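## Task

Find the cardboard box on the third shelf of the supply shelving, counting the bottom shelf as the first. A roll of labels sits on it. Place this box in the top tray of the cart. When finished, the roll of labels must still be on that third shelf and must not overhang its front edge. Every other item on that shelf must also remain on it. Release the box and move the robot away. The robot must not fall over or finish tilted, or the task fails. Anything held in place only by the robot at the end does not count.

## Robot and tools

Robot: a Hello Robot Stretch 3 with one arm. It has a two-wheel base (0.33 m long, 0.34 m wide), a lift on a mast, and a telescoping arm that points out of the robot's RIGHT side. The base cannot drive sideways, so to shift the gripper forward or back you drive the base. An on-the-spot turn pivots around the point midway between the drive wheels, 0.05 m behind the front edge. With the arm retracted and the wrist folded, a turn sweeps a radius of 0.28 m. An unfolded, level gripper reaches beyond that circle.

Frames: the base frame has its origin on the floor between the drive wheels, x forward, y left, z up. hand_pose is reported in this frame, at the point where the closed fingertips meet. The odometry frame is the base frame as it was at the start of the scene. Headings are positive to the left, from -3.142 to 3.142.

execute_actions takes "actions", a list run in order. Each action may hold "robot", "steps" (1 to 450 control steps at 30 per second) and "until". A bare {"steps": n} only waits. "robot" is either a single command, a list of up to 8 commands run in sequence, or {"stop": true}, which brakes everything and clears the queue. A command can contain:
- "base": exactly one of translate_m or rotate_rad. translate_m is a relative drive in metres, measured from where the base is when the command begins; positive goes forward; |value| at most 1. rotate_rad is a relative turn in radians; positive is counter-clockwise seen from above; |value| at most 3.2.
- "joints": absolute targets, by name. Joints you leave out keep their current goal. Ranges: lift_m 0 to 1.1 (arm height, m); arm_m 0 to 0.52 (extension, m); wrist_yaw_rad -1.345 to 4.42 (0 points along the arm, positive swings toward the front, 3.0 folds over the base); wrist_pitch_rad -1.57 to 0.451 (negative tips fingers down); wrist_roll_rad -2.911 to 2.911; gripper_m -0.089 to 0.179 (larger is wider; the actual fingertip gap is about 0.007 m smaller when nearly shut, 0.025 m smaller when fully open); head_pan_rad -3.953 to 1.73 (-1.57 looks along the arm); head_tilt_rad -1.53 to 0.419 (negative looks down).
- "contact_limits": {"arm_m": effort %, 1 to 100}, the effort at which that arm motion halts. Smaller is softer; it lasts until the next arm_m command.
- "pause_s" (queue item only): wait up to 15 s.
Base and joint motions in one command start together and keep going after the call returns. A new command overrides at once and discards the rest of any older queue. If any value is invalid the whole call is rejected and nothing runs.

"until" ends an action early. {"robot": {"status": "ended"}} fires when nothing reports moving and no queue is running. You may also test fields such as lift_m, arm_m_goal, base_status, translate_m, queue, queue_left, refusals with [op, value], ops "=", "!=", "<", "<=", ">", ">="; statuses take a word or ["!=", "moving"]. {"any": {"status": "ended"}} fires when the first motion finishes. Do not wait for exact equality, since done means within tolerance.

Results: base_status with travelled and target distance; joint_goals; joint_status per joint (moving, done, off_target, contact_stop, time_out, stopped, not_commanded, torque_fault); measured_speeds; refusals/queue/queue_left; base_odometry, turned_by_wheels and turned_by_imu; base_tilt (degrees, forward and right positive); motor_effort in % (bracket is the peak since last result); lidar_m (12 sectors of 30 degrees, first straight ahead, counter-clockwise, seen in a plane 0.17 m up); wrist_depth_mm and head_depth_mm (7x7 median depths); hand_pose. A robot.on_its_own line appears when the robot changed a goal by itself, a joint is slack or its servo is off, an idle motor is strained, or the base leans. Lines starting refused:, dropped: or replaced: explain rejected goals, abandoned queues and how prior motions ended. Each result also gives one image from head_camera, nav_camera and wrist_camera, taken at the end of the call.

zoom_image: camera (head_camera, nav_camera or wrist_camera) and region [x0, y0, x1, y1] in pixels of that camera's last image, top-left origin, at most 504 by 504.

finished_scene: pass the current scene number. Irreversible; wait for every motion to end first, since the closing brake can leave things short.

Handling: the base is fast (0.30 m/s, 1.9 rad/s) only when lift_m is under 0.30, arm_m under 0.03 and wrist_yaw_rad above 2.54; otherwise 0.10 m/s and 0.63 rad/s. To grasp, command gripper_m smaller than the object's width; to let go, open at least 0.02 beyond where the fingers made contact. Readings do not prove a grasp, so check the cameras. Fold or unfold the wrist only with lift_m 0.32 to 0.95, wrist_pitch_rad -0.4 and roll near 0; when yaw is below -0.4 keep pitch at -0.5 or lower.

Avoid: pushing the arm into something rigid with the gripper above about 0.45 m, or pushing again after a contact_stop, as the robot can tip. Never drive while gripping or pressing on something fixed, and avoid snagging furniture, especially when reversing. If base_tilt shows a lean, undo the last move in small steps, free the gripper, and lower lift_m to about 0.2. Long hard pushes cause a wrist torque_fault (limp 10 s). Do not drop, slam or knock items; the label roll and neighbours must stay on their shelf. Loose objects may occasionally be nudged by something else.

Each tool is called after ">>>" by a JSON object that holds its "op" and its "data".

## Session

>>> {"op": "execute_actions", "data": {"actions": []}}

Scene clock: 0.00 s.
robot.base_odometry: x=+0.000 y=+0.000 heading=+0.000 (m, m, rad; robot's odometry frame)
robot.turned_by_wheels: +0.000 (rad since the last result)
robot.turned_by_imu: +0.000 (rad since the last result)
robot.base_tilt: forward=+2.9 right=-2.5 (deg)
robot.lidar_m: 1.81 1.81 2.07 1.59 1.60 2.00 2.19 2.52 2.04 1.46 1.48 1.80
robot.head_depth_mm: 2190 2383 2398 2408 2448 2439 2315 / 2196 2346 2340 2369 2374 2394 2341 / 2184 2308 2311 2322 2338 2361 2317 / 2199 2274 2266 2284 2308 2301 2301 / 2191 2220 2246 2244 2260 2268 2253 / 2155 2194 2207 2221 2240 2225 2220 / 2130 2139 1950 2111 1896 1884 1946
robot.base_status: not_commanded
robot.joint_positions: lift_m=+0.319 arm_m=+0.000 wrist_yaw_rad=+3.039 wrist_pitch_rad=-0.433 wrist_roll_rad=-0.019 gripper_m=+0.037 head_pan_rad=+0.018 head_tilt_rad=-0.018
robot.joint_goals: lift_m=+0.319 arm_m=+0.000 wrist_yaw_rad=+3.039 wrist_pitch_rad=-0.433 wrist_roll_rad=-0.019 gripper_m=+0.037 head_pan_rad=+0.018 head_tilt_rad=-0.018
robot.joint_status: lift_m=not_commanded arm_m=not_commanded wrist_yaw_rad=not_commanded wrist_pitch_rad=not_commanded wrist_roll_rad=not_commanded gripper_m=not_commanded head_pan_rad=not_commanded head_tilt_rad=not_commanded
robot.measured_speeds: translate_m=+0.000 rotate_rad=+0.000 lift_m=+0.000 arm_m=+0.000 wrist_yaw_rad=+0.000 wrist_pitch_rad=+0.000 wrist_roll_rad=+0.000 head_pan_rad=+0.000 head_tilt_rad=+0.000
robot: refusals=0 queue=idle queue_left=0
robot.motor_effort: left_wheel=+0 right_wheel=-1 lift_m=+30 arm_m=+0 wrist_yaw_rad=+0 wrist_pitch_rad=+7 wrist_roll_rad=+0 gripper_m=+0 head_pan_rad=+0 head_tilt_rad=+1 (%)
robot.hand_pose: x=+0.0016 y=+0.0763 z=+0.3280 quat_wxyz=(+0.187, +0.691, +0.118, +0.688) (m; robot's base frame)
robot.wrist_depth_mm: - - - - - - - / - - - - - - - / 845 849 903 918 951 - - / 674 702 724 723 745 762 788 / 558 577 - 597 615 625 643 / 480 503 - 524 520 531 544 / 431 - - - 449 455 466
pictures: head_camera (sideways: a quarter turn clockwise sets it upright), nav_camera (sideways: a quarter turn counterclockwise sets it upright), wrist_camera
Images, in order (width x height): head_camera 896x504, nav_camera 672x504, wrist_camera 644x364.

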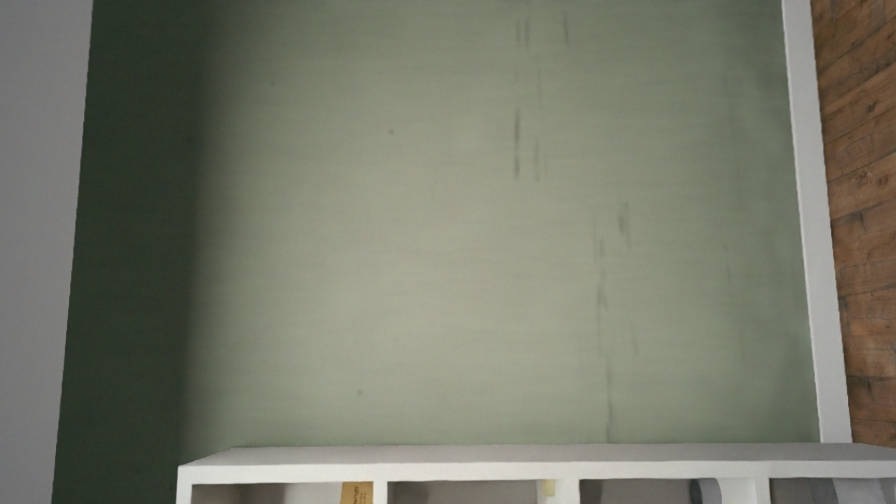

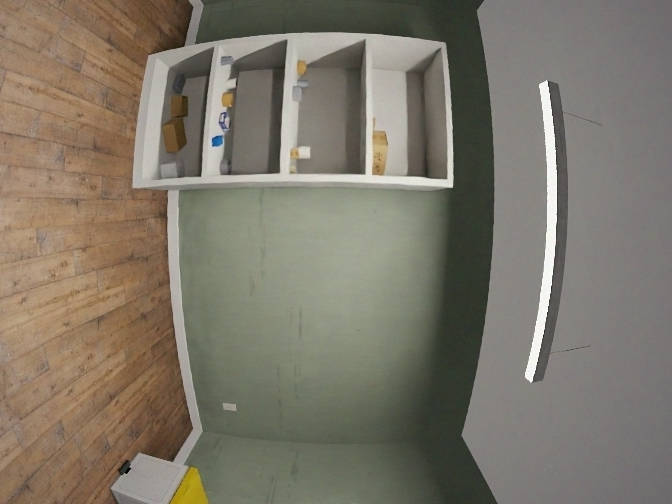

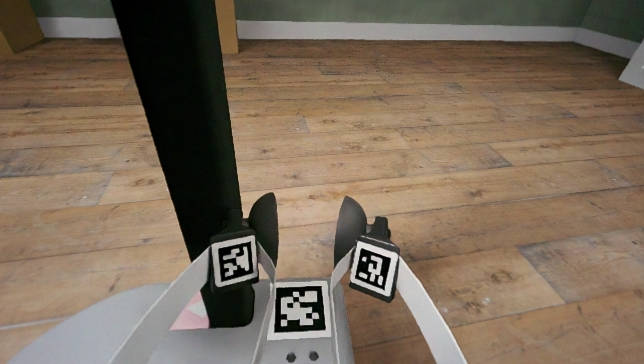

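>>> {"op": "execute_actions", "data": {"actions": [{"robot":{"joints":{"head_pan_rad":0.6,"head_tilt_rad":-0.35}},"steps":200,"until":{"robot":{"status":"ended"}}}]}}

>>> {"op": "execute_actions", "data": {"actions": [{"robot":{"joints":{"head_pan_rad":-0.75,"head_tilt_rad":-0.5}},"steps":200,"until":{"robot":{"status":"ended"}}}]}}

Scene clock: 5.93 s.
robot.base_odometry: x=+0.000 y=+0.000 heading=+0.000 (m, m, rad; robot's odometry frame)
robot.turned_by_wheels: +0.000 (rad since the last result)
robot.turned_by_imu: +0.000 (rad since the last result)
robot.base_tilt: forward=+2.9 right=-2.5 (deg)
robot.lidar_m: 1.81 1.81 2.07 1.59 1.61 2.00 2.19 2.52 2.04 1.46 1.48 1.81
robot.head_depth_mm: 1700 1834 2068 2217 2327 1903 1531 / 1912 2078 2180 2244 2253 1900 1538 / 2047 2174 2264 2376 2338 1910 1528 / 2121 2264 2358 2473 2391 1898 1525 / 1993 2053 2166 2234 2339 1897 1532 / 2386 2519 2672 2888 2523 1902 1525 / 2468 2598 2756 2905 2518 1891 1526
robot.base_status: not_commanded
robot.joint_positions: lift_m=+0.319 arm_m=+0.000 wrist_yaw_rad=+3.039 wrist_pitch_rad=-0.433 wrist_roll_rad=-0.019 gripper_m=+0.037 head_pan_rad=+0.593 head_tilt_rad=-0.345
robot.joint_goals: lift_m=+0.319 arm_m=+0.000 wrist_yaw_rad=+3.039 wrist_pitch_rad=-0.433 wrist_roll_rad=-0.019 gripper_m=+0.037 head_pan_rad=+0.600 head_tilt_rad=-0.350
robot.joint_status: lift_m=not_commanded arm_m=not_commanded wrist_yaw_rad=not_commanded wrist_pitch_rad=not_commanded wrist_roll_rad=not_commanded gripper_m=not_commanded head_pan_rad=done head_tilt_rad=done
robot.measured_speeds: translate_m=+0.000 rotate_rad=+0.000 lift_m=+0.000 arm_m=+0.000 wrist_yaw_rad=+0.000 wrist_pitch_rad=+0.000 wrist_roll_rad=+0.000 head_pan_rad=+0.000 head_tilt_rad=+0.000
robot: refusals=0 queue=done queue_left=0
robot.motor_effort: left_wheel=+1(0) right_wheel=-1(1) lift_m=+30(30) arm_m=+0(0) wrist_yaw_rad=+0(0) wrist_pitch_rad=+8(7) wrist_roll_rad=+0(0) gripper_m=+0(0) head_pan_rad=+4(45) head_tilt_rad=-1(15) (%)
robot.hand_pose: x=+0.0016 y=+0.0763 z=+0.3280 quat_wxyz=(+0.187, +0.691, +0.118, +0.688) (m; robot's base frame)
robot.wrist_depth_mm: - - - - - - - / - - - - - - - / 835 854 906 923 951 - - / 678 686 727 730 753 780 798 / 564 574 - 597 619 635 638 / 487 507 - 519 519 524 536 / 428 - - - 451 451 462
pictures: head_camera (sideways: a quarter turn clockwise sets it upright), nav_camera (sideways: a quarter turn counterclockwise sets it upright), wrist_camera
camera_calibration (this result's frames):
head_camera: T_world_to_cam=[[-0.295931, -0.210604, -0.931703, 1.24127], [-0.534272, 0.845044, -0.0213174, 0.0330161], [0.791819, 0.491475, -0.362594, 0.423282], [0, 0, 0, 1]] pos_world=[0.0498076, 0.025484, 1.31068]
nav_camera: T_world_to_cam=[[0.258034, 0.213256, 0.942306, -1.18579], [0.572177, -0.819624, 0.0288108, 0.0109103], [0.77848, 0.531732, -0.333512, 0.391681], [0, 0, 0, 1]] pos_world=[-0.00518296, 0.0535511, 1.2477]
wrist_camera: T_world_to_cam=[[0.991727, -0.101622, 0.0784307, -0.0289572], [-0.000805659, -0.615897, -0.787827, 0.32514], [0.128366, 0.781245, -0.610883, 0.305934], [0, 0, 0, 1]] pos_world=[-0.0102918, -0.0416993, 0.445315]
Images, in order (width x height): head_camera 896x504, nav_camera 672x504, wrist_camera 644x364.

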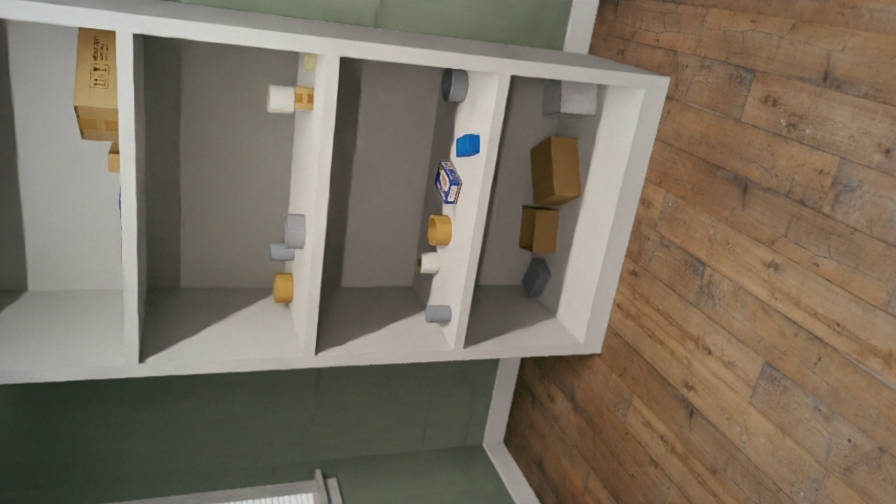

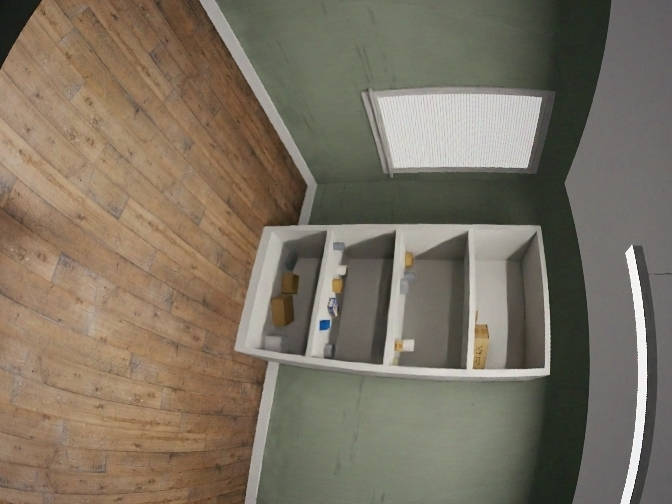

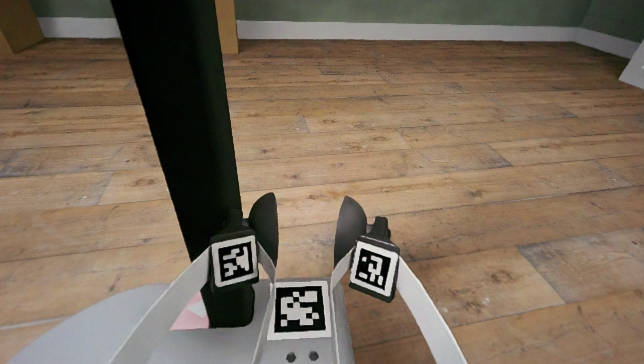

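Scene clock: 7.20 s.
robot.base_odometry: x=+0.000 y=+0.000 heading=+0.000 (m, m, rad; robot's odometry frame)
robot.turned_by_wheels: +0.000 (rad since the last result)
robot.turned_by_imu: +0.000 (rad since the last result)
robot.base_tilt: forward=+2.9 right=-2.5 (deg)
robot.lidar_m: 1.80 1.81 2.06 1.59 1.61 2.01 2.19 2.52 2.05 1.47 1.48 1.81
robot.head_depth_mm: 1689 1811 1937 2073 2044 1633 1369 / 1783 1924 2064 2245 2033 1635 1361 / 1911 2059 2229 2152 2045 1623 1358 / 2034 2196 2354 2049 2037 1631 1366 / 2186 2381 2601 2245 2029 1625 1360 / 2351 2590 2886 2689 2024 1627 1358 / 2432 2597 2765 2714 2017 1619 1358
robot.base_status: not_commanded
robot.joint_positions: lift_m=+0.319 arm_m=+0.000 wrist_yaw_rad=+3.039 wrist_pitch_rad=-0.433 wrist_roll_rad=-0.019 gripper_m=+0.037 head_pan_rad=-0.743 head_tilt_rad=-0.494
robot.joint_goals: lift_m=+0.319 arm_m=+0.000 wrist_yaw_rad=+3.039 wrist_pitch_rad=-0.433 wrist_roll_rad=-0.019 gripper_m=+0.037 head_pan_rad=-0.750 head_tilt_rad=-0.500
robot.joint_status: lift_m=not_commanded arm_m=not_commanded wrist_yaw_rad=not_commanded wrist_pitch_rad=not_commanded wrist_roll_rad=not_commanded gripper_m=not_commanded head_pan_rad=done head_tilt_rad=done
robot.measured_speeds: translate_m=+0.000 rotate_rad=+0.000 lift_m=+0.000 arm_m=+0.000 wrist_yaw_rad=+0.000 wrist_pitch_rad=+0.000 wrist_roll_rad=+0.000 head_pan_rad=+0.000 head_tilt_rad=+0.000
robot: refusals=0 queue=done queue_left=0
robot.motor_effort: left_wheel=+0(1) right_wheel=-1(1) lift_m=+30(30) arm_m=+0(0) wrist_yaw_rad=+0(0) wrist_pitch_rad=+7(7) wrist_roll_rad=+0(0) gripper_m=+0(0) head_pan_rad=-5(54) head_tilt_rad=-2(11) (%)
robot.hand_pose: x=+0.0016 y=+0.0763 z=+0.3280 quat_wxyz=(+0.187, +0.691, +0.118, +0.688) (m; robot's base frame)
robot.wrist_depth_mm: - - - - - - - / - - - - - - - / 830 855 899 926 958 - - / 677 685 743 725 742 765 797 / 560 570 - 598 617 627 636 / 482 502 - 520 519 529 540 / 432 - - - 447 459 464
pictures: head_camera (sideways: a quarter turn clockwise sets it upright), nav_camera (sideways: a quarter turn counterclockwise sets it upright), wrist_camera
camera_calibration (this result's frames):
head_camera: T_world_to_cam=[[-0.372282, 0.329121, -0.867805, 1.15838], [0.694665, 0.718886, -0.0253639, 0.0307832], [0.615505, -0.612276, -0.496258, 0.59829], [0, 0, 0, 1]] pos_world=[0.0416088, -0.0370572, 1.30293]
nav_camera: T_world_to_cam=[[0.367425, -0.292933, 0.882717, -1.10871], [-0.660663, -0.750231, 0.0260295, 0.0220568], [0.654617, -0.592743, -0.469183, 0.568988], [0, 0, 0, 1]] pos_world=[0.0494688, 0.0290349, 1.24506]
wrist_camera: T_world_to_cam=[[0.991727, -0.101622, 0.0784307, -0.0289572], [-0.000805444, -0.615896, -0.787827, 0.32514], [0.128366, 0.781246, -0.610883, 0.305933], [0, 0, 0, 1]] pos_world=[-0.0102919, -0.0416993, 0.445315]
Images, in order (width x height): head_camera 896x504, nav_camera 672x504, wrist_camera 644x364.

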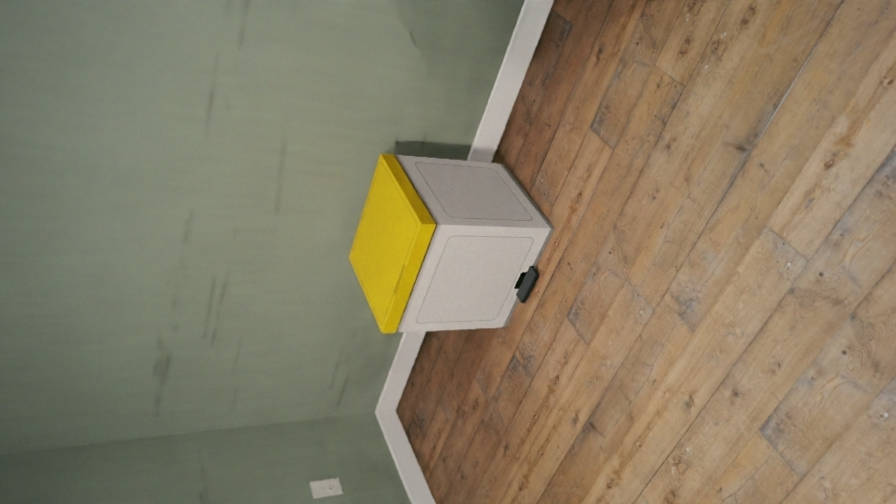

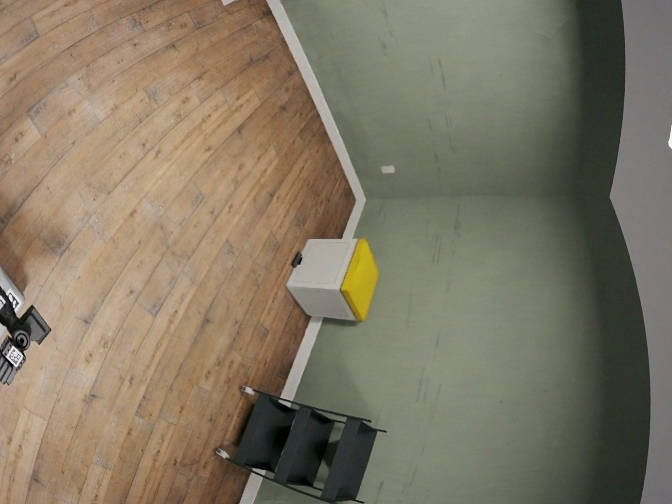

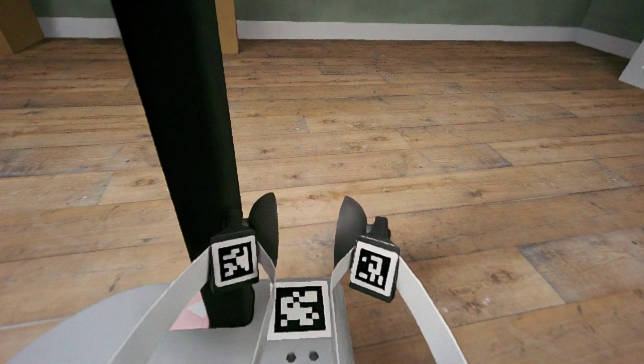

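>>> {"op": "zoom_image", "data": {"camera": "head_camera", "region": [0, 0, 100, 60]}}

>>> {"op": "execute_actions", "data": {"actions": [{"robot":{"joints":{"head_pan_rad":-1.6,"head_tilt_rad":-0.5}},"steps":200,"until":{"robot":{"status":"ended"}}}]}}

>>> {"op": "execute_actions", "data": {"actions": [{"robot":{"joints":{"head_pan_rad":0.65,"head_tilt_rad":-0.15}},"steps":200,"until":{"robot":{"status":"ended"}}}]}}

Region (0, 0, 100, 60) of head_camera's 896x504 image, scaled by 5.040, with more detail than that image has; it fills the top 302 rows of this view, and the rest is white.

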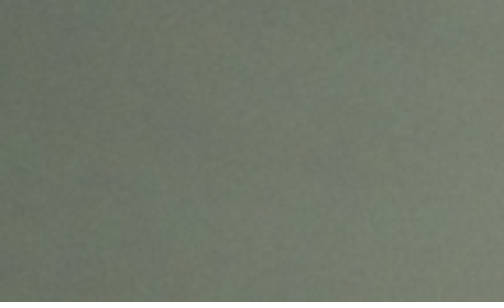

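Scene clock: 14.37 s.
robot.base_odometry: x=+0.000 y=+0.000 heading=+0.000 (m, m, rad; robot's odometry frame)
robot.turned_by_wheels: +0.000 (rad since the last result)
robot.turned_by_imu: +0.000 (rad since the last result)
robot.base_tilt: forward=+2.9 right=-2.6 (deg)
robot.lidar_m: 1.81 1.81 2.07 1.59 1.61 2.01 2.18 2.51 2.04 1.47 1.48 1.81
robot.head_depth_mm: 1743 1891 2082 2322 2046 1641 1366 / 1709 1858 2029 2286 2041 1637 1365 / 1679 1826 2000 2201 2031 1629 1365 / 1644 1793 1940 2162 2035 1630 1365 / 1624 1749 1861 1966 1887 1619 1354 / 1597 1722 1797 1871 1886 1630 1358 / 1565 1686 1761 1792 1888 1625 1356
robot.base_status: not_commanded
robot.joint_positions: lift_m=+0.319 arm_m=+0.000 wrist_yaw_rad=+3.039 wrist_pitch_rad=-0.433 wrist_roll_rad=-0.019 gripper_m=+0.037 head_pan_rad=-1.593 head_tilt_rad=-0.494
robot.joint_goals: lift_m=+0.319 arm_m=+0.000 wrist_yaw_rad=+3.039 wrist_pitch_rad=-0.433 wrist_roll_rad=-0.019 gripper_m=+0.037 head_pan_rad=-1.600 head_tilt_rad=-0.500
robot.joint_status: lift_m=not_commanded arm_m=not_commanded wrist_yaw_rad=not_commanded wrist_pitch_rad=not_commanded wrist_roll_rad=not_commanded gripper_m=not_commanded head_pan_rad=done head_tilt_rad=done
robot.measured_speeds: translate_m=+0.000 rotate_rad=+0.000 lift_m=+0.000 arm_m=+0.000 wrist_yaw_rad=+0.000 wrist_pitch_rad=+0.000 wrist_roll_rad=+0.000 head_pan_rad=+0.000 head_tilt_rad=+0.000
robot: refusals=0 queue=done queue_left=0
robot.motor_effort: left_wheel=+0(0) right_wheel=-1(1) lift_m=+30(30) arm_m=+0(0) wrist_yaw_rad=+0(0) wrist_pitch_rad=+7(7) wrist_roll_rad=+0(0) gripper_m=+0(0) head_pan_rad=-4(51) head_tilt_rad=-1(2) (%)
robot.hand_pose: x=+0.0016 y=+0.0763 z=+0.3280 quat_wxyz=(+0.187, +0.691, +0.118, +0.688) (m; robot's base frame)
robot.wrist_depth_mm: - - - - - - - / - - - - - - - / 855 845 914 930 956 - - / 676 673 732 731 739 773 813 / 557 574 - 598 616 628 640 / 480 504 - 517 519 529 536 / 431 - - - 445 459 467
pictures: head_camera (sideways: a quarter turn clockwise sets it upright), nav_camera (sideways: a quarter turn counterclockwise sets it upright), wrist_camera
camera_calibration (this result's frames):
head_camera: T_world_to_cam=[[0.00156395, 0.496969, -0.867767, 1.15605], [0.998552, -0.0474342, -0.0253659, 0.028932], [-0.0537679, -0.866471, -0.496324, 0.602459], [0, 0, 0, 1]] pos_world=[0.00169484, -0.0511342, 1.30293]
nav_camera: T_world_to_cam=[[0.0224177, -0.469437, 0.882681, -1.10656], [-0.99966, 0.00120192, 0.0260279, 0.0241268], [-0.0132794, -0.882965, -0.469251, 0.57315], [0, 0, 0, 1]] pos_world=[0.0565361, -0.0134152, 1.24506]
wrist_camera: T_world_to_cam=[[0.991727, -0.101622, 0.0784309, -0.0289572], [-0.00080508, -0.615897, -0.787827, 0.32514], [0.128366, 0.781246, -0.610883, 0.305934], [0, 0, 0, 1]] pos_world=[-0.0102919, -0.0416993, 0.445315]
Images, in order (width x height): head_camera 896x504, nav_camera 672x504, wrist_camera 644x364.

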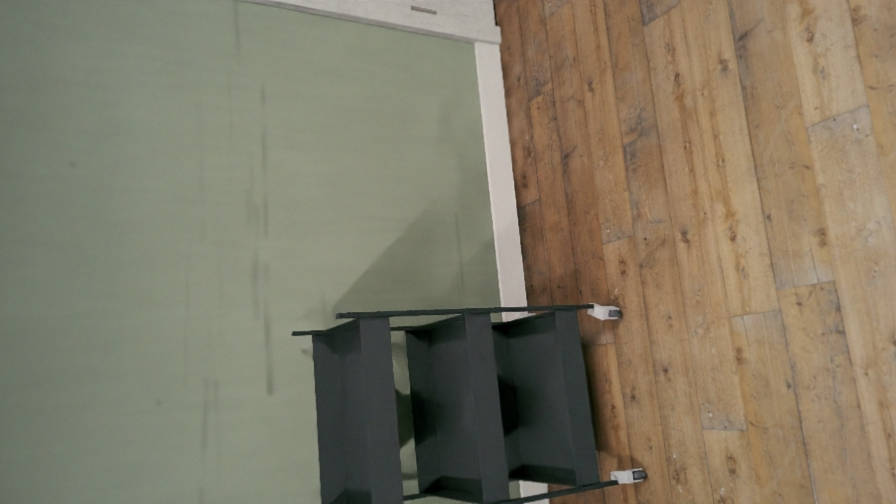

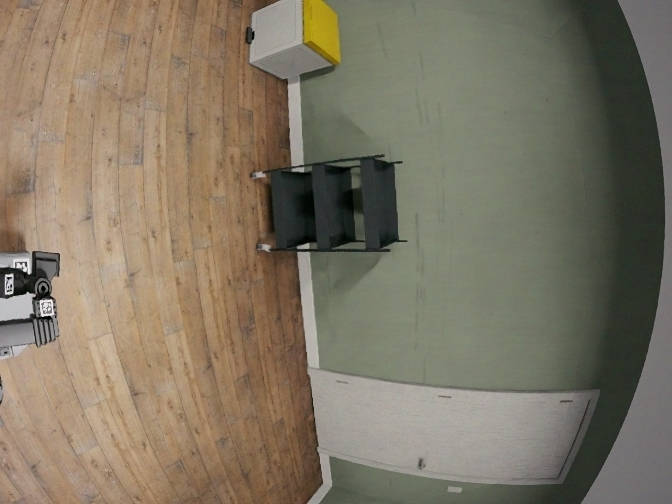

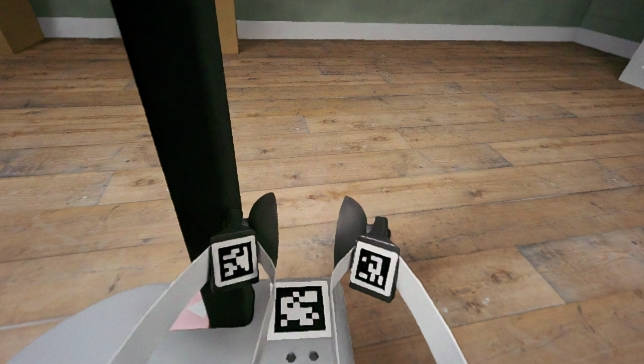

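Scene clock: 16.03 s.
robot.base_odometry: x=+0.000 y=+0.000 heading=+0.000 (m, m, rad; robot's odometry frame)
robot.turned_by_wheels: +0.000 (rad since the last result)
robot.turned_by_imu: +0.000 (rad since the last result)
robot.base_tilt: forward=+2.9 right=-2.6 (deg)
robot.lidar_m: 1.81 1.81 2.07 1.60 1.60 2.00 2.18 2.52 2.04 1.46 1.48 1.80
robot.head_depth_mm: 1983 2037 2108 1891 1946 2102 1855 / 2073 2137 2196 2251 2237 2244 1871 / 2187 2237 2299 2357 2420 2307 1874 / 2296 2268 2348 2318 2391 2331 1874 / 2434 2069 2137 2193 2257 2253 1870 / 2588 2655 2748 2856 2951 2493 1873 / 2497 2536 2579 2651 2696 2489 1867
robot.base_status: not_commanded
robot.joint_positions: lift_m=+0.319 arm_m=+0.000 wrist_yaw_rad=+3.039 wrist_pitch_rad=-0.433 wrist_roll_rad=-0.019 gripper_m=+0.037 head_pan_rad=+0.643 head_tilt_rad=-0.162
robot.joint_goals: lift_m=+0.319 arm_m=+0.000 wrist_yaw_rad=+3.039 wrist_pitch_rad=-0.433 wrist_roll_rad=-0.019 gripper_m=+0.037 head_pan_rad=+0.650 head_tilt_rad=-0.150
robot.joint_status: lift_m=not_commanded arm_m=not_commanded wrist_yaw_rad=not_commanded wrist_pitch_rad=not_commanded wrist_roll_rad=not_commanded gripper_m=not_commanded head_pan_rad=done head_tilt_rad=done
robot.measured_speeds: translate_m=+0.000 rotate_rad=+0.000 lift_m=+0.000 arm_m=+0.000 wrist_yaw_rad=+0.000 wrist_pitch_rad=+0.000 wrist_roll_rad=+0.000 head_pan_rad=+0.000 head_tilt_rad=+0.000
robot: refusals=0 queue=done queue_left=0
robot.motor_effort: left_wheel=+0(1) right_wheel=-1(1) lift_m=+30(30) arm_m=+0(0) wrist_yaw_rad=+1(0) wrist_pitch_rad=+7(7) wrist_roll_rad=+0(0) gripper_m=+0(0) head_pan_rad=+4(53) head_tilt_rad=+2(18) (%)
robot.hand_pose: x=+0.0016 y=+0.0763 z=+0.3280 quat_wxyz=(+0.187, +0.691, +0.118, +0.688) (m; robot's base frame)
robot.wrist_depth_mm: - - - - - - - / - - - - - - - / 837 852 901 917 951 - - / 679 694 730 728 746 770 792 / 558 569 - 605 610 624 644 / 482 503 - 520 519 532 543 / 431 - - - 450 456 464
pictures: head_camera (sideways: a quarter turn clockwise sets it upright), nav_camera (sideways: a quarter turn counterclockwise sets it upright), wrist_camera
camera_calibration (this result's frames):
head_camera: T_world_to_cam=[[-0.144008, -0.119523, -0.982332, 1.30649], [-0.573116, 0.819324, -0.0156721, 0.0259079], [0.806722, 0.560733, -0.18649, 0.193988], [0, 0, 0, 1]] pos_world=[0.0464979, 0.026153, 1.31999]
nav_camera: T_world_to_cam=[[0.10488, 0.11942, 0.987289, -1.24365], [0.607994, -0.793322, 0.031371, 0.00735139], [0.786984, 0.596975, -0.15581, 0.16034], [0, 0, 0, 1]] pos_world=[-0.000220469, 0.0586302, 1.2526]
wrist_camera: T_world_to_cam=[[0.991727, -0.101622, 0.0784309, -0.0289573], [-0.000805242, -0.615896, -0.787827, 0.32514], [0.128366, 0.781246, -0.610883, 0.305933], [0, 0, 0, 1]] pos_world=[-0.0102919, -0.0416993, 0.445315]
Images, in order (width x height): head_camera 896x504, nav_camera 672x504, wrist_camera 644x364.

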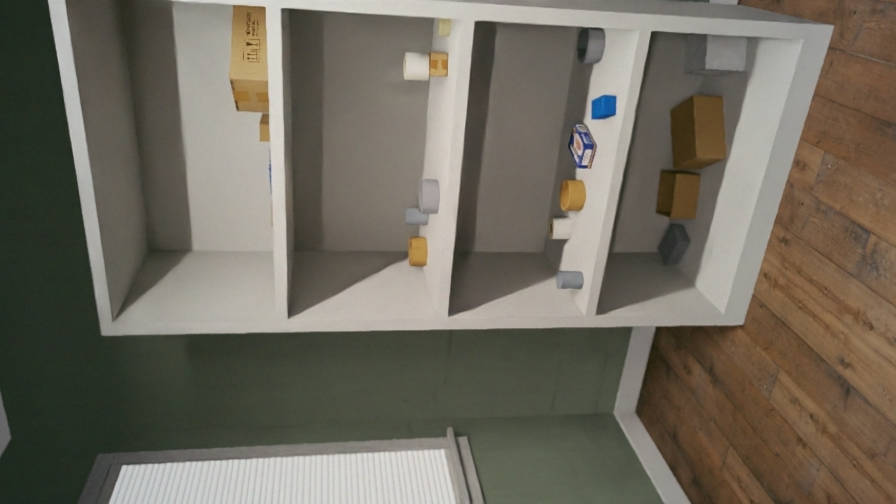

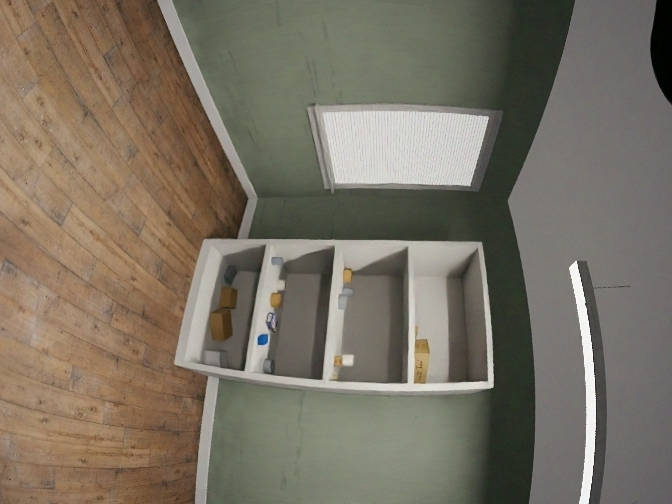

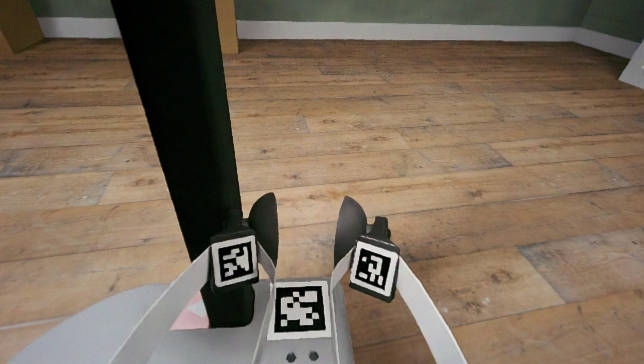

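>>> {"op": "execute_actions", "data": {"actions": "[{\"robot\":[{\"joints\":{\"lift_m\":0.27,\"head_pan_rad\":0,\"head_tilt_rad\":-0.3}},{\"base\":{\"rotate_rad\":0.56}},{\"base\":{\"translate_m\":0.72}},{\"base\":{\"translate_m\":0.7}},{\"base\":{\"rotate_rad\":1.01},\"joints\":{\"head_pan_rad\":-1.57,\"head_tilt_rad\":-0.35,\"lift_m\":0.4}}]},\"steps\":450,\"until\":{\"robot\":{\"status\":\"ended\"}}}]"}}


>>> {"op": "execute_actions", "data": {"actions": [{"robot":[{"joints":{"lift_m":0.27,"head_pan_rad":0,"head_tilt_rad":-0.3}},{"base":{"rotate_rad":0.56}},{"base":{"translate_m":1.0}},{"base":{"translate_m":0.42}},{"base":{"rotate_rad":1.01},"joints":{"head_pan_rad":-1.57,"head_tilt_rad":-0.35}}],"steps":450,"until":{"robot":{"status":"ended"}}}]}}

Scene clock: 43.63 s.
robot.base_odometry: x=+1.203 y=+0.754 heading=+1.570 (m, m, rad; robot's odometry frame)
robot.turned_by_wheels: +1.570 (rad since the last result)
robot.turned_by_imu: +1.589 (rad since the last result)
robot.base_tilt: forward=+2.9 right=-2.5 (deg)
robot.lidar_m: 1.31 1.33 1.66 2.61 3.54 2.28 2.03 1.64 0.59 0.69 0.74 0.70
robot.head_depth_mm: 612 670 682 696 612 732 752 / 682 841 862 839 612 931 883 / 684 869 927 661 609 1086 897 / 686 851 908 906 609 1055 902 / 688 838 893 904 608 1047 893 / 694 823 874 901 607 1012 856 / 700 812 861 889 607 1017 900
robot.base_status: done (rotate_rad +1.0099 of +1.0100)
robot.joint_positions: lift_m=+0.271 arm_m=+0.000 wrist_yaw_rad=+3.039 wrist_pitch_rad=-0.434 wrist_roll_rad=-0.019 gripper_m=+0.037 head_pan_rad=-1.563 head_tilt_rad=-0.346
robot.joint_goals: lift_m=+0.270 arm_m=+0.000 wrist_yaw_rad=+3.039 wrist_pitch_rad=-0.434 wrist_roll_rad=-0.019 gripper_m=+0.037 head_pan_rad=-1.570 head_tilt_rad=-0.350
robot.joint_status: lift_m=done arm_m=not_commanded wrist_yaw_rad=not_commanded wrist_pitch_rad=not_commanded wrist_roll_rad=not_commanded gripper_m=not_commanded head_pan_rad=done head_tilt_rad=done
robot.measured_speeds: translate_m=+0.000 rotate_rad=+0.000 lift_m=+0.000 arm_m=+0.000 wrist_yaw_rad=+0.000 wrist_pitch_rad=+0.000 wrist_roll_rad=+0.000 head_pan_rad=+0.000 head_tilt_rad=+0.000
robot: refusals=0 queue=done queue_left=0
robot.motor_effort: left_wheel=-1(11) right_wheel=+0(5) lift_m=+18(30) arm_m=+0(0) wrist_yaw_rad=+0(0) wrist_pitch_rad=+8(8) wrist_roll_rad=+0(0) gripper_m=+0(0) head_pan_rad=-4(53) head_tilt_rad=-1(11) (%)
robot.hand_pose: x=+0.0016 y=+0.0763 z=+0.2797 quat_wxyz=(+0.187, +0.691, +0.118, +0.688) (m; robot's base frame)
robot.wrist_depth_mm: - - - - - - - / - - - - - - - / 751 767 795 819 854 889 920 / 599 619 644 650 663 680 711 / 498 518 - 546 549 556 571 / 437 - - - 467 474 476 / - - - - 398 404 411
pictures: head_camera (sideways: a quarter turn clockwise sets it upright), nav_camera (sideways: a quarter turn counterclockwise sets it upright), wrist_camera
camera_calibration (this result's frames):
head_camera: T_world_to_cam=[[-0.012213, 0.363707, -0.931434, 1.23919], [0.99955, -0.0210836, -0.0213389, 0.0236877], [-0.0273991, -0.931275, -0.363285, 0.429179], [0, 0, 0, 1]] pos_world=[0.00321631, -0.0505186, 1.31064]
nav_camera: T_world_to_cam=[[0.035348, -0.333582, 0.942058, -1.18411], [-0.999283, -0.0245604, 0.0287984, 0.0205124], [0.0135307, -0.942401, -0.334211, 0.397258], [0, 0, 0, 1]] pos_world=[0.0569785, -0.0201186, 1.24768]
wrist_camera: T_world_to_cam=[[0.991729, -0.101598, 0.0784304, -0.0251691], [-0.000830266, -0.616135, -0.78764, 0.286994], [0.128347, 0.78106, -0.611124, 0.276528], [0, 0, 0, 1]] pos_world=[-0.0102922, -0.0417151, 0.397015]
Images, in order (width x height): head_camera 896x504, nav_camera 672x504, wrist_camera 644x364.

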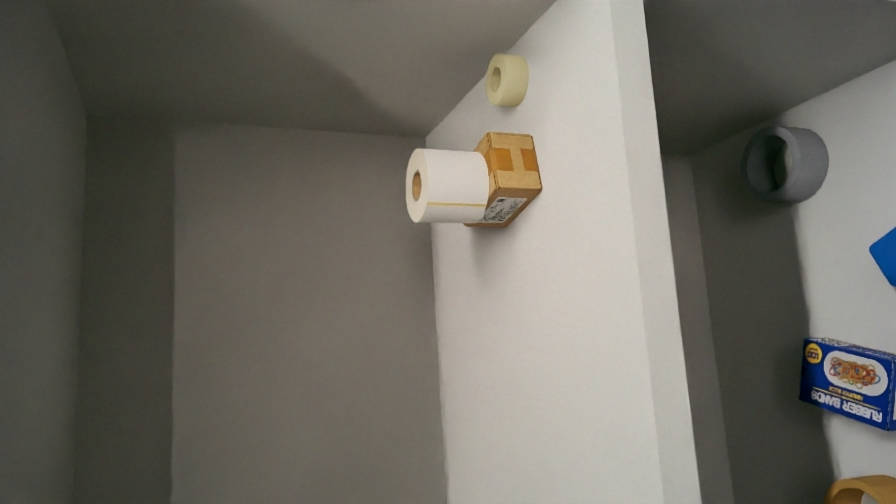

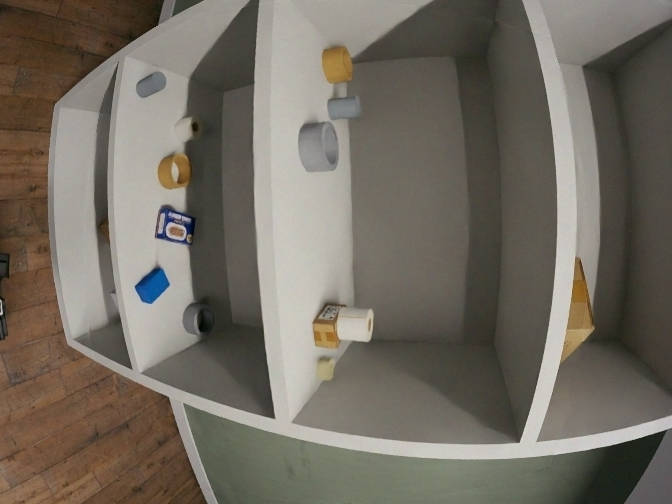

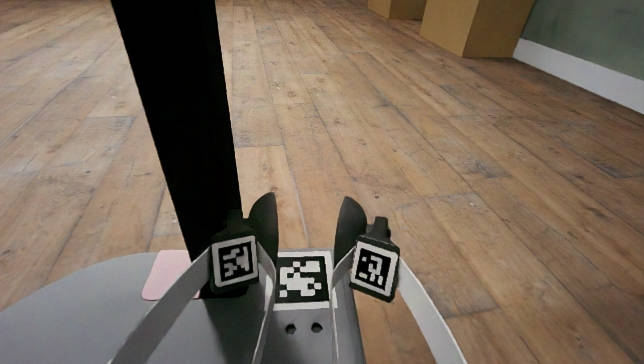

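>>> {"op": "zoom_image", "data": {"camera": "head_camera", "region": [380, 30, 620, 270]}}

Region (380, 30, 620, 270) of head_camera's 896x504 image, scaled by 2.100, with more detail than that image has.

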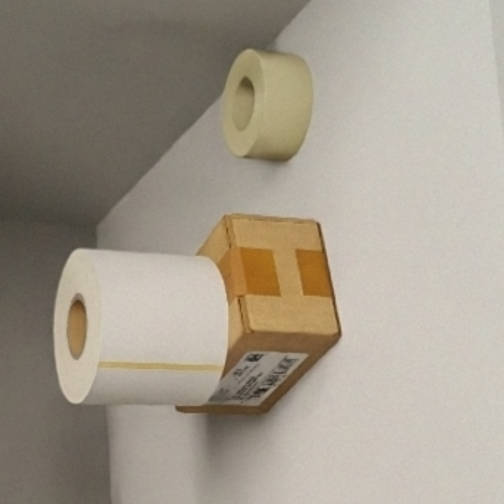

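>>> {"op": "execute_actions", "data": {"actions": [{"robot":[{"joints":{"lift_m":0.9,"wrist_pitch_rad":-0.4,"wrist_roll_rad":0}},{"joints":{"wrist_yaw_rad":0,"gripper_m":0.16}},{"joints":{"wrist_pitch_rad":0}}],"steps":450,"until":{"robot":{"status":"ended"}}}]}}

Scene clock: 76.33 s.
robot.base_odometry: x=+1.203 y=+0.754 heading=+1.570 (m, m, rad; robot's odometry frame)
robot.turned_by_wheels: +0.000 (rad since the last result)
robot.turned_by_imu: +0.000 (rad since the last result)
robot.base_tilt: forward=+2.9 right=-2.5 (deg)
robot.lidar_m: 1.31 1.33 1.66 2.62 3.53 2.29 2.03 1.65 0.59 0.69 0.74 0.70
robot.head_depth_mm: 612 670 685 697 612 731 754 / 682 840 861 838 611 911 880 / 683 868 927 661 609 1086 923 / 686 855 909 904 609 1051 969 / 689 838 888 903 608 1050 894 / 695 826 876 903 608 516 855 / 700 811 859 889 608 1014 900
robot.base_status: done (rotate_rad +1.0099 of +1.0100)
robot.joint_positions: lift_m=+0.899 arm_m=+0.000 wrist_yaw_rad=+0.004 wrist_pitch_rad=-0.021 wrist_roll_rad=-0.003 gripper_m=+0.160 head_pan_rad=-1.563 head_tilt_rad=-0.346
robot.joint_goals: lift_m=+0.900 arm_m=+0.000 wrist_yaw_rad=+0.000 wrist_pitch_rad=+0.000 wrist_roll_rad=+0.000 gripper_m=+0.160 head_pan_rad=-1.570 head_tilt_rad=-0.350
robot.joint_status: lift_m=done arm_m=not_commanded wrist_yaw_rad=done wrist_pitch_rad=done wrist_roll_rad=done gripper_m=done head_pan_rad=done head_tilt_rad=done
robot.measured_speeds: translate_m=+0.000 rotate_rad=+0.000 lift_m=+0.000 arm_m=+0.000 wrist_yaw_rad=+0.000 wrist_pitch_rad=+0.000 wrist_roll_rad=+0.000 head_pan_rad=+0.000 head_tilt_rad=+0.000
robot: refusals=0 queue=done queue_left=0
robot.motor_effort: left_wheel=-2(2) right_wheel=+0(0) lift_m=+41(42) arm_m=+0(1) wrist_yaw_rad=-2(1) wrist_pitch_rad=+11(10) wrist_roll_rad=+2(3) gripper_m=+0(83) head_pan_rad=-5(5) head_tilt_rad=-2(1) (%)
robot.hand_pose: x=-0.0205 y=-0.4006 z=+1.0087 quat_wxyz=(+0.708, +0.009, -0.706, -0.006) (m; robot's base frame)
robot.wrist_depth_mm: 571 595 618 639 620 379 269 / 590 613 638 651 566 375 281 / 331 619 659 672 489 380 291 / 295 308 321 338 356 336 299 / 232 243 254 266 279 294 897 / 669 715 738 783 611 - 962 / 698 707 720 736 614 372 -
pictures: head_camera (sideways: a quarter turn clockwise sets it upright), nav_camera (sideways: a quarter turn counterclockwise sets it upright), wrist_camera
camera_calibration (this result's frames):
head_camera: T_world_to_cam=[[-0.012213, 0.363706, -0.931434, 1.23919], [0.99955, -0.0210836, -0.0213389, 0.0236877], [-0.0273991, -0.931275, -0.363285, 0.429179], [0, 0, 0, 1]] pos_world=[0.00321631, -0.0505186, 1.31064]
nav_camera: T_world_to_cam=[[0.035348, -0.333582, 0.942058, -1.18411], [-0.999283, -0.0245604, 0.0287984, 0.0205124], [0.0135307, -0.942401, -0.334211, 0.397258], [0, 0, 0, 1]] pos_world=[0.0569785, -0.0201186, 1.24768]
wrist_camera: T_world_to_cam=[[-0.99801, 0.0273084, 0.0568311, -0.0763084], [-0.0484172, 0.245452, -0.968199, 1.09366], [-0.0403892, -0.969024, -0.243642, 0.0220862], [0, 0, 0, 1]] pos_world=[-0.0223123, -0.244957, 1.0686]
Images, in order (width x height): head_camera 896x504, nav_camera 672x504, wrist_camera 644x364.

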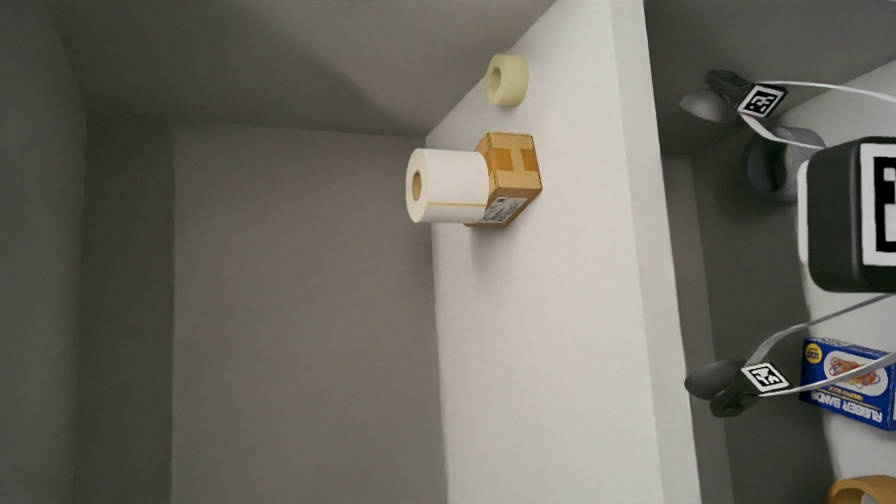

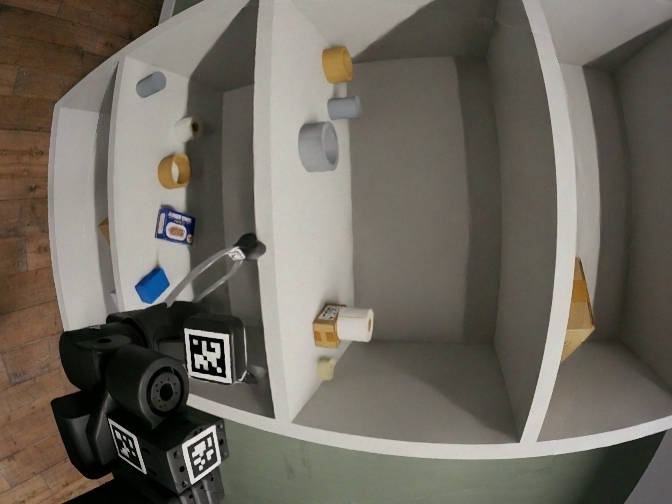

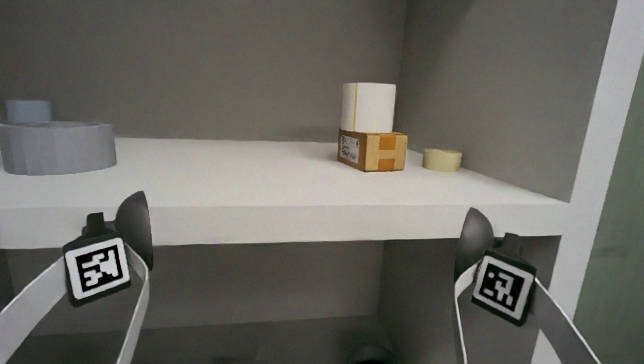

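>>> {"op": "execute_actions", "data": {"actions": [{"robot":{"base":{"translate_m":-0.09},"joints":{"lift_m":0.95,"arm_m":0.12}},"steps":450,"until":{"robot":{"status":"ended"}}}]}}

Scene clock: 89.70 s.
robot.base_odometry: x=+1.203 y=+0.664 heading=+1.570 (m, m, rad; robot's odometry frame)
robot.turned_by_wheels: +0.000 (rad since the last result)
robot.turned_by_imu: +0.000 (rad since the last result)
robot.base_tilt: forward=+2.9 right=-2.6 (deg)
robot.lidar_m: 1.40 1.42 1.73 2.83 3.53 2.20 1.94 1.66 0.56 0.63 0.72 0.77
robot.head_depth_mm: 478 489 502 532 553 - - / 573 613 629 648 - - - / 684 823 852 821 687 - - / 686 868 921 686 - - - / 692 850 905 792 608 1047 901 / 694 835 889 903 608 1049 892 / 700 821 873 898 606 1048 856
robot.base_status: done (translate_m -0.0900 of -0.0900)
robot.joint_positions: lift_m=+0.949 arm_m=+0.120 wrist_yaw_rad=+0.002 wrist_pitch_rad=-0.020 wrist_roll_rad=-0.003 gripper_m=+0.160 head_pan_rad=-1.563 head_tilt_rad=-0.346
robot.joint_goals: lift_m=+0.950 arm_m=+0.120 wrist_yaw_rad=+0.000 wrist_pitch_rad=+0.000 wrist_roll_rad=+0.000 gripper_m=+0.160 head_pan_rad=-1.570 head_tilt_rad=-0.350
robot.joint_status: lift_m=done arm_m=done wrist_yaw_rad=done wrist_pitch_rad=done wrist_roll_rad=done gripper_m=done head_pan_rad=done head_tilt_rad=done
robot.measured_speeds: translate_m=+0.000 rotate_rad=+0.000 lift_m=+0.000 arm_m=+0.000 wrist_yaw_rad=+0.000 wrist_pitch_rad=+0.000 wrist_roll_rad=+0.000 head_pan_rad=+0.000 head_tilt_rad=+0.000
robot: refusals=0 queue=done queue_left=0
robot.motor_effort: left_wheel=-2(8) right_wheel=+1(0) lift_m=+41(42) arm_m=+4(4) wrist_yaw_rad=-1(2) wrist_pitch_rad=+10(11) wrist_roll_rad=+2(2) gripper_m=+0(0) head_pan_rad=-4(5) head_tilt_rad=+0(1) (%)
robot.hand_pose: x=-0.0208 y=-0.5203 z=+1.0591 quat_wxyz=(+0.708, +0.008, -0.706, -0.006) (m; robot's base frame)
robot.wrist_depth_mm: 486 500 524 545 383 231 166 / 505 519 545 563 383 232 165 / 524 541 562 586 384 231 165 / 479 496 507 297 380 231 173 / 320 335 315 296 312 208 179 / - 212 226 230 238 - 188 / 172 173 177 179 183 189 871
pictures: head_camera (sideways: a quarter turn clockwise sets it upright), nav_camera (sideways: a quarter turn counterclockwise sets it upright), wrist_camera
camera_calibration (this result's frames):
head_camera: T_world_to_cam=[[-0.0121734, 0.363708, -0.931434, 1.23919], [0.999548, -0.0211925, -0.0213389, 0.0236878], [-0.0275006, -0.931272, -0.363285, 0.429179], [0, 0, 0, 1]] pos_world=[0.0032108, -0.0505183, 1.31064]
nav_camera: T_world_to_cam=[[0.0353116, -0.333586, 0.942058, -1.18411], [-0.999286, -0.0244515, 0.0287984, 0.0205124], [0.013428, -0.942403, -0.334211, 0.397258], [0, 0, 0, 1]] pos_world=[0.0569763, -0.0201242, 1.24768]
wrist_camera: T_world_to_cam=[[-0.99798, 0.0284925, 0.0567788, -0.0755138], [-0.0481427, 0.243932, -0.968597, 1.17148], [-0.0414479, -0.969374, -0.242068, -0.0834577], [0, 0, 0, 1]] pos_world=[-0.0224219, -0.364513, 1.11878]
Images, in order (width x height): head_camera 896x504, nav_camera 672x504, wrist_camera 644x364.

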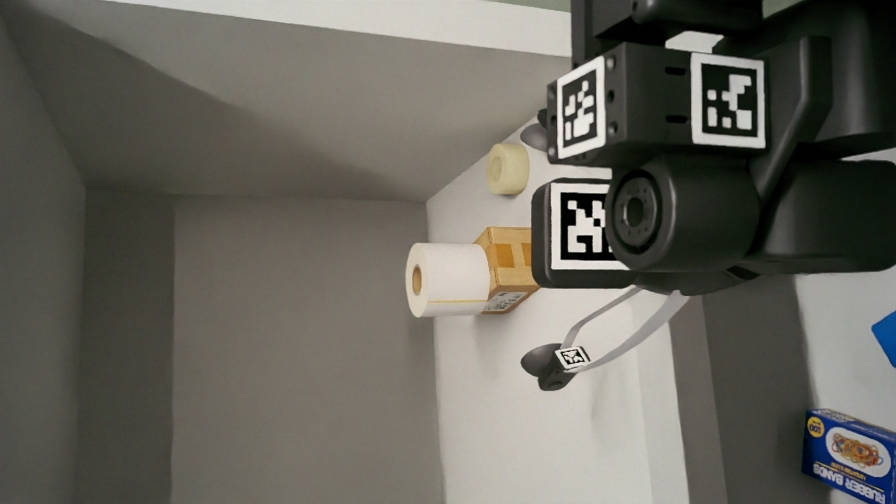

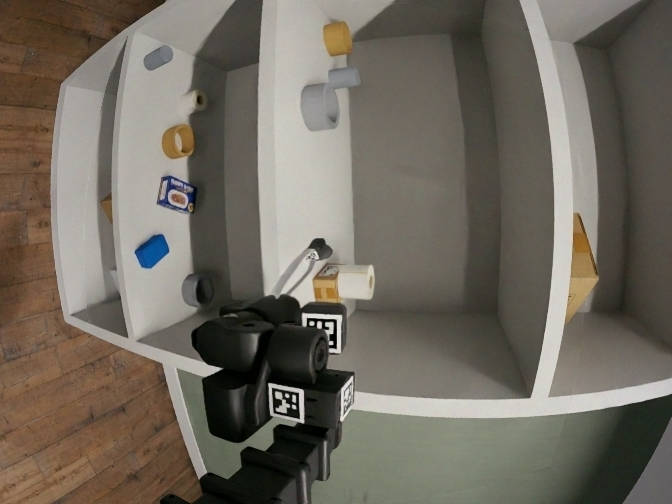

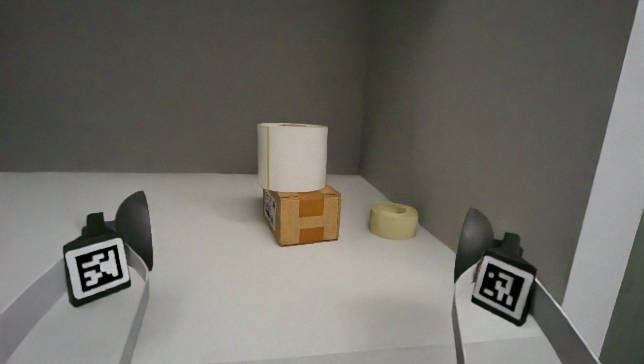

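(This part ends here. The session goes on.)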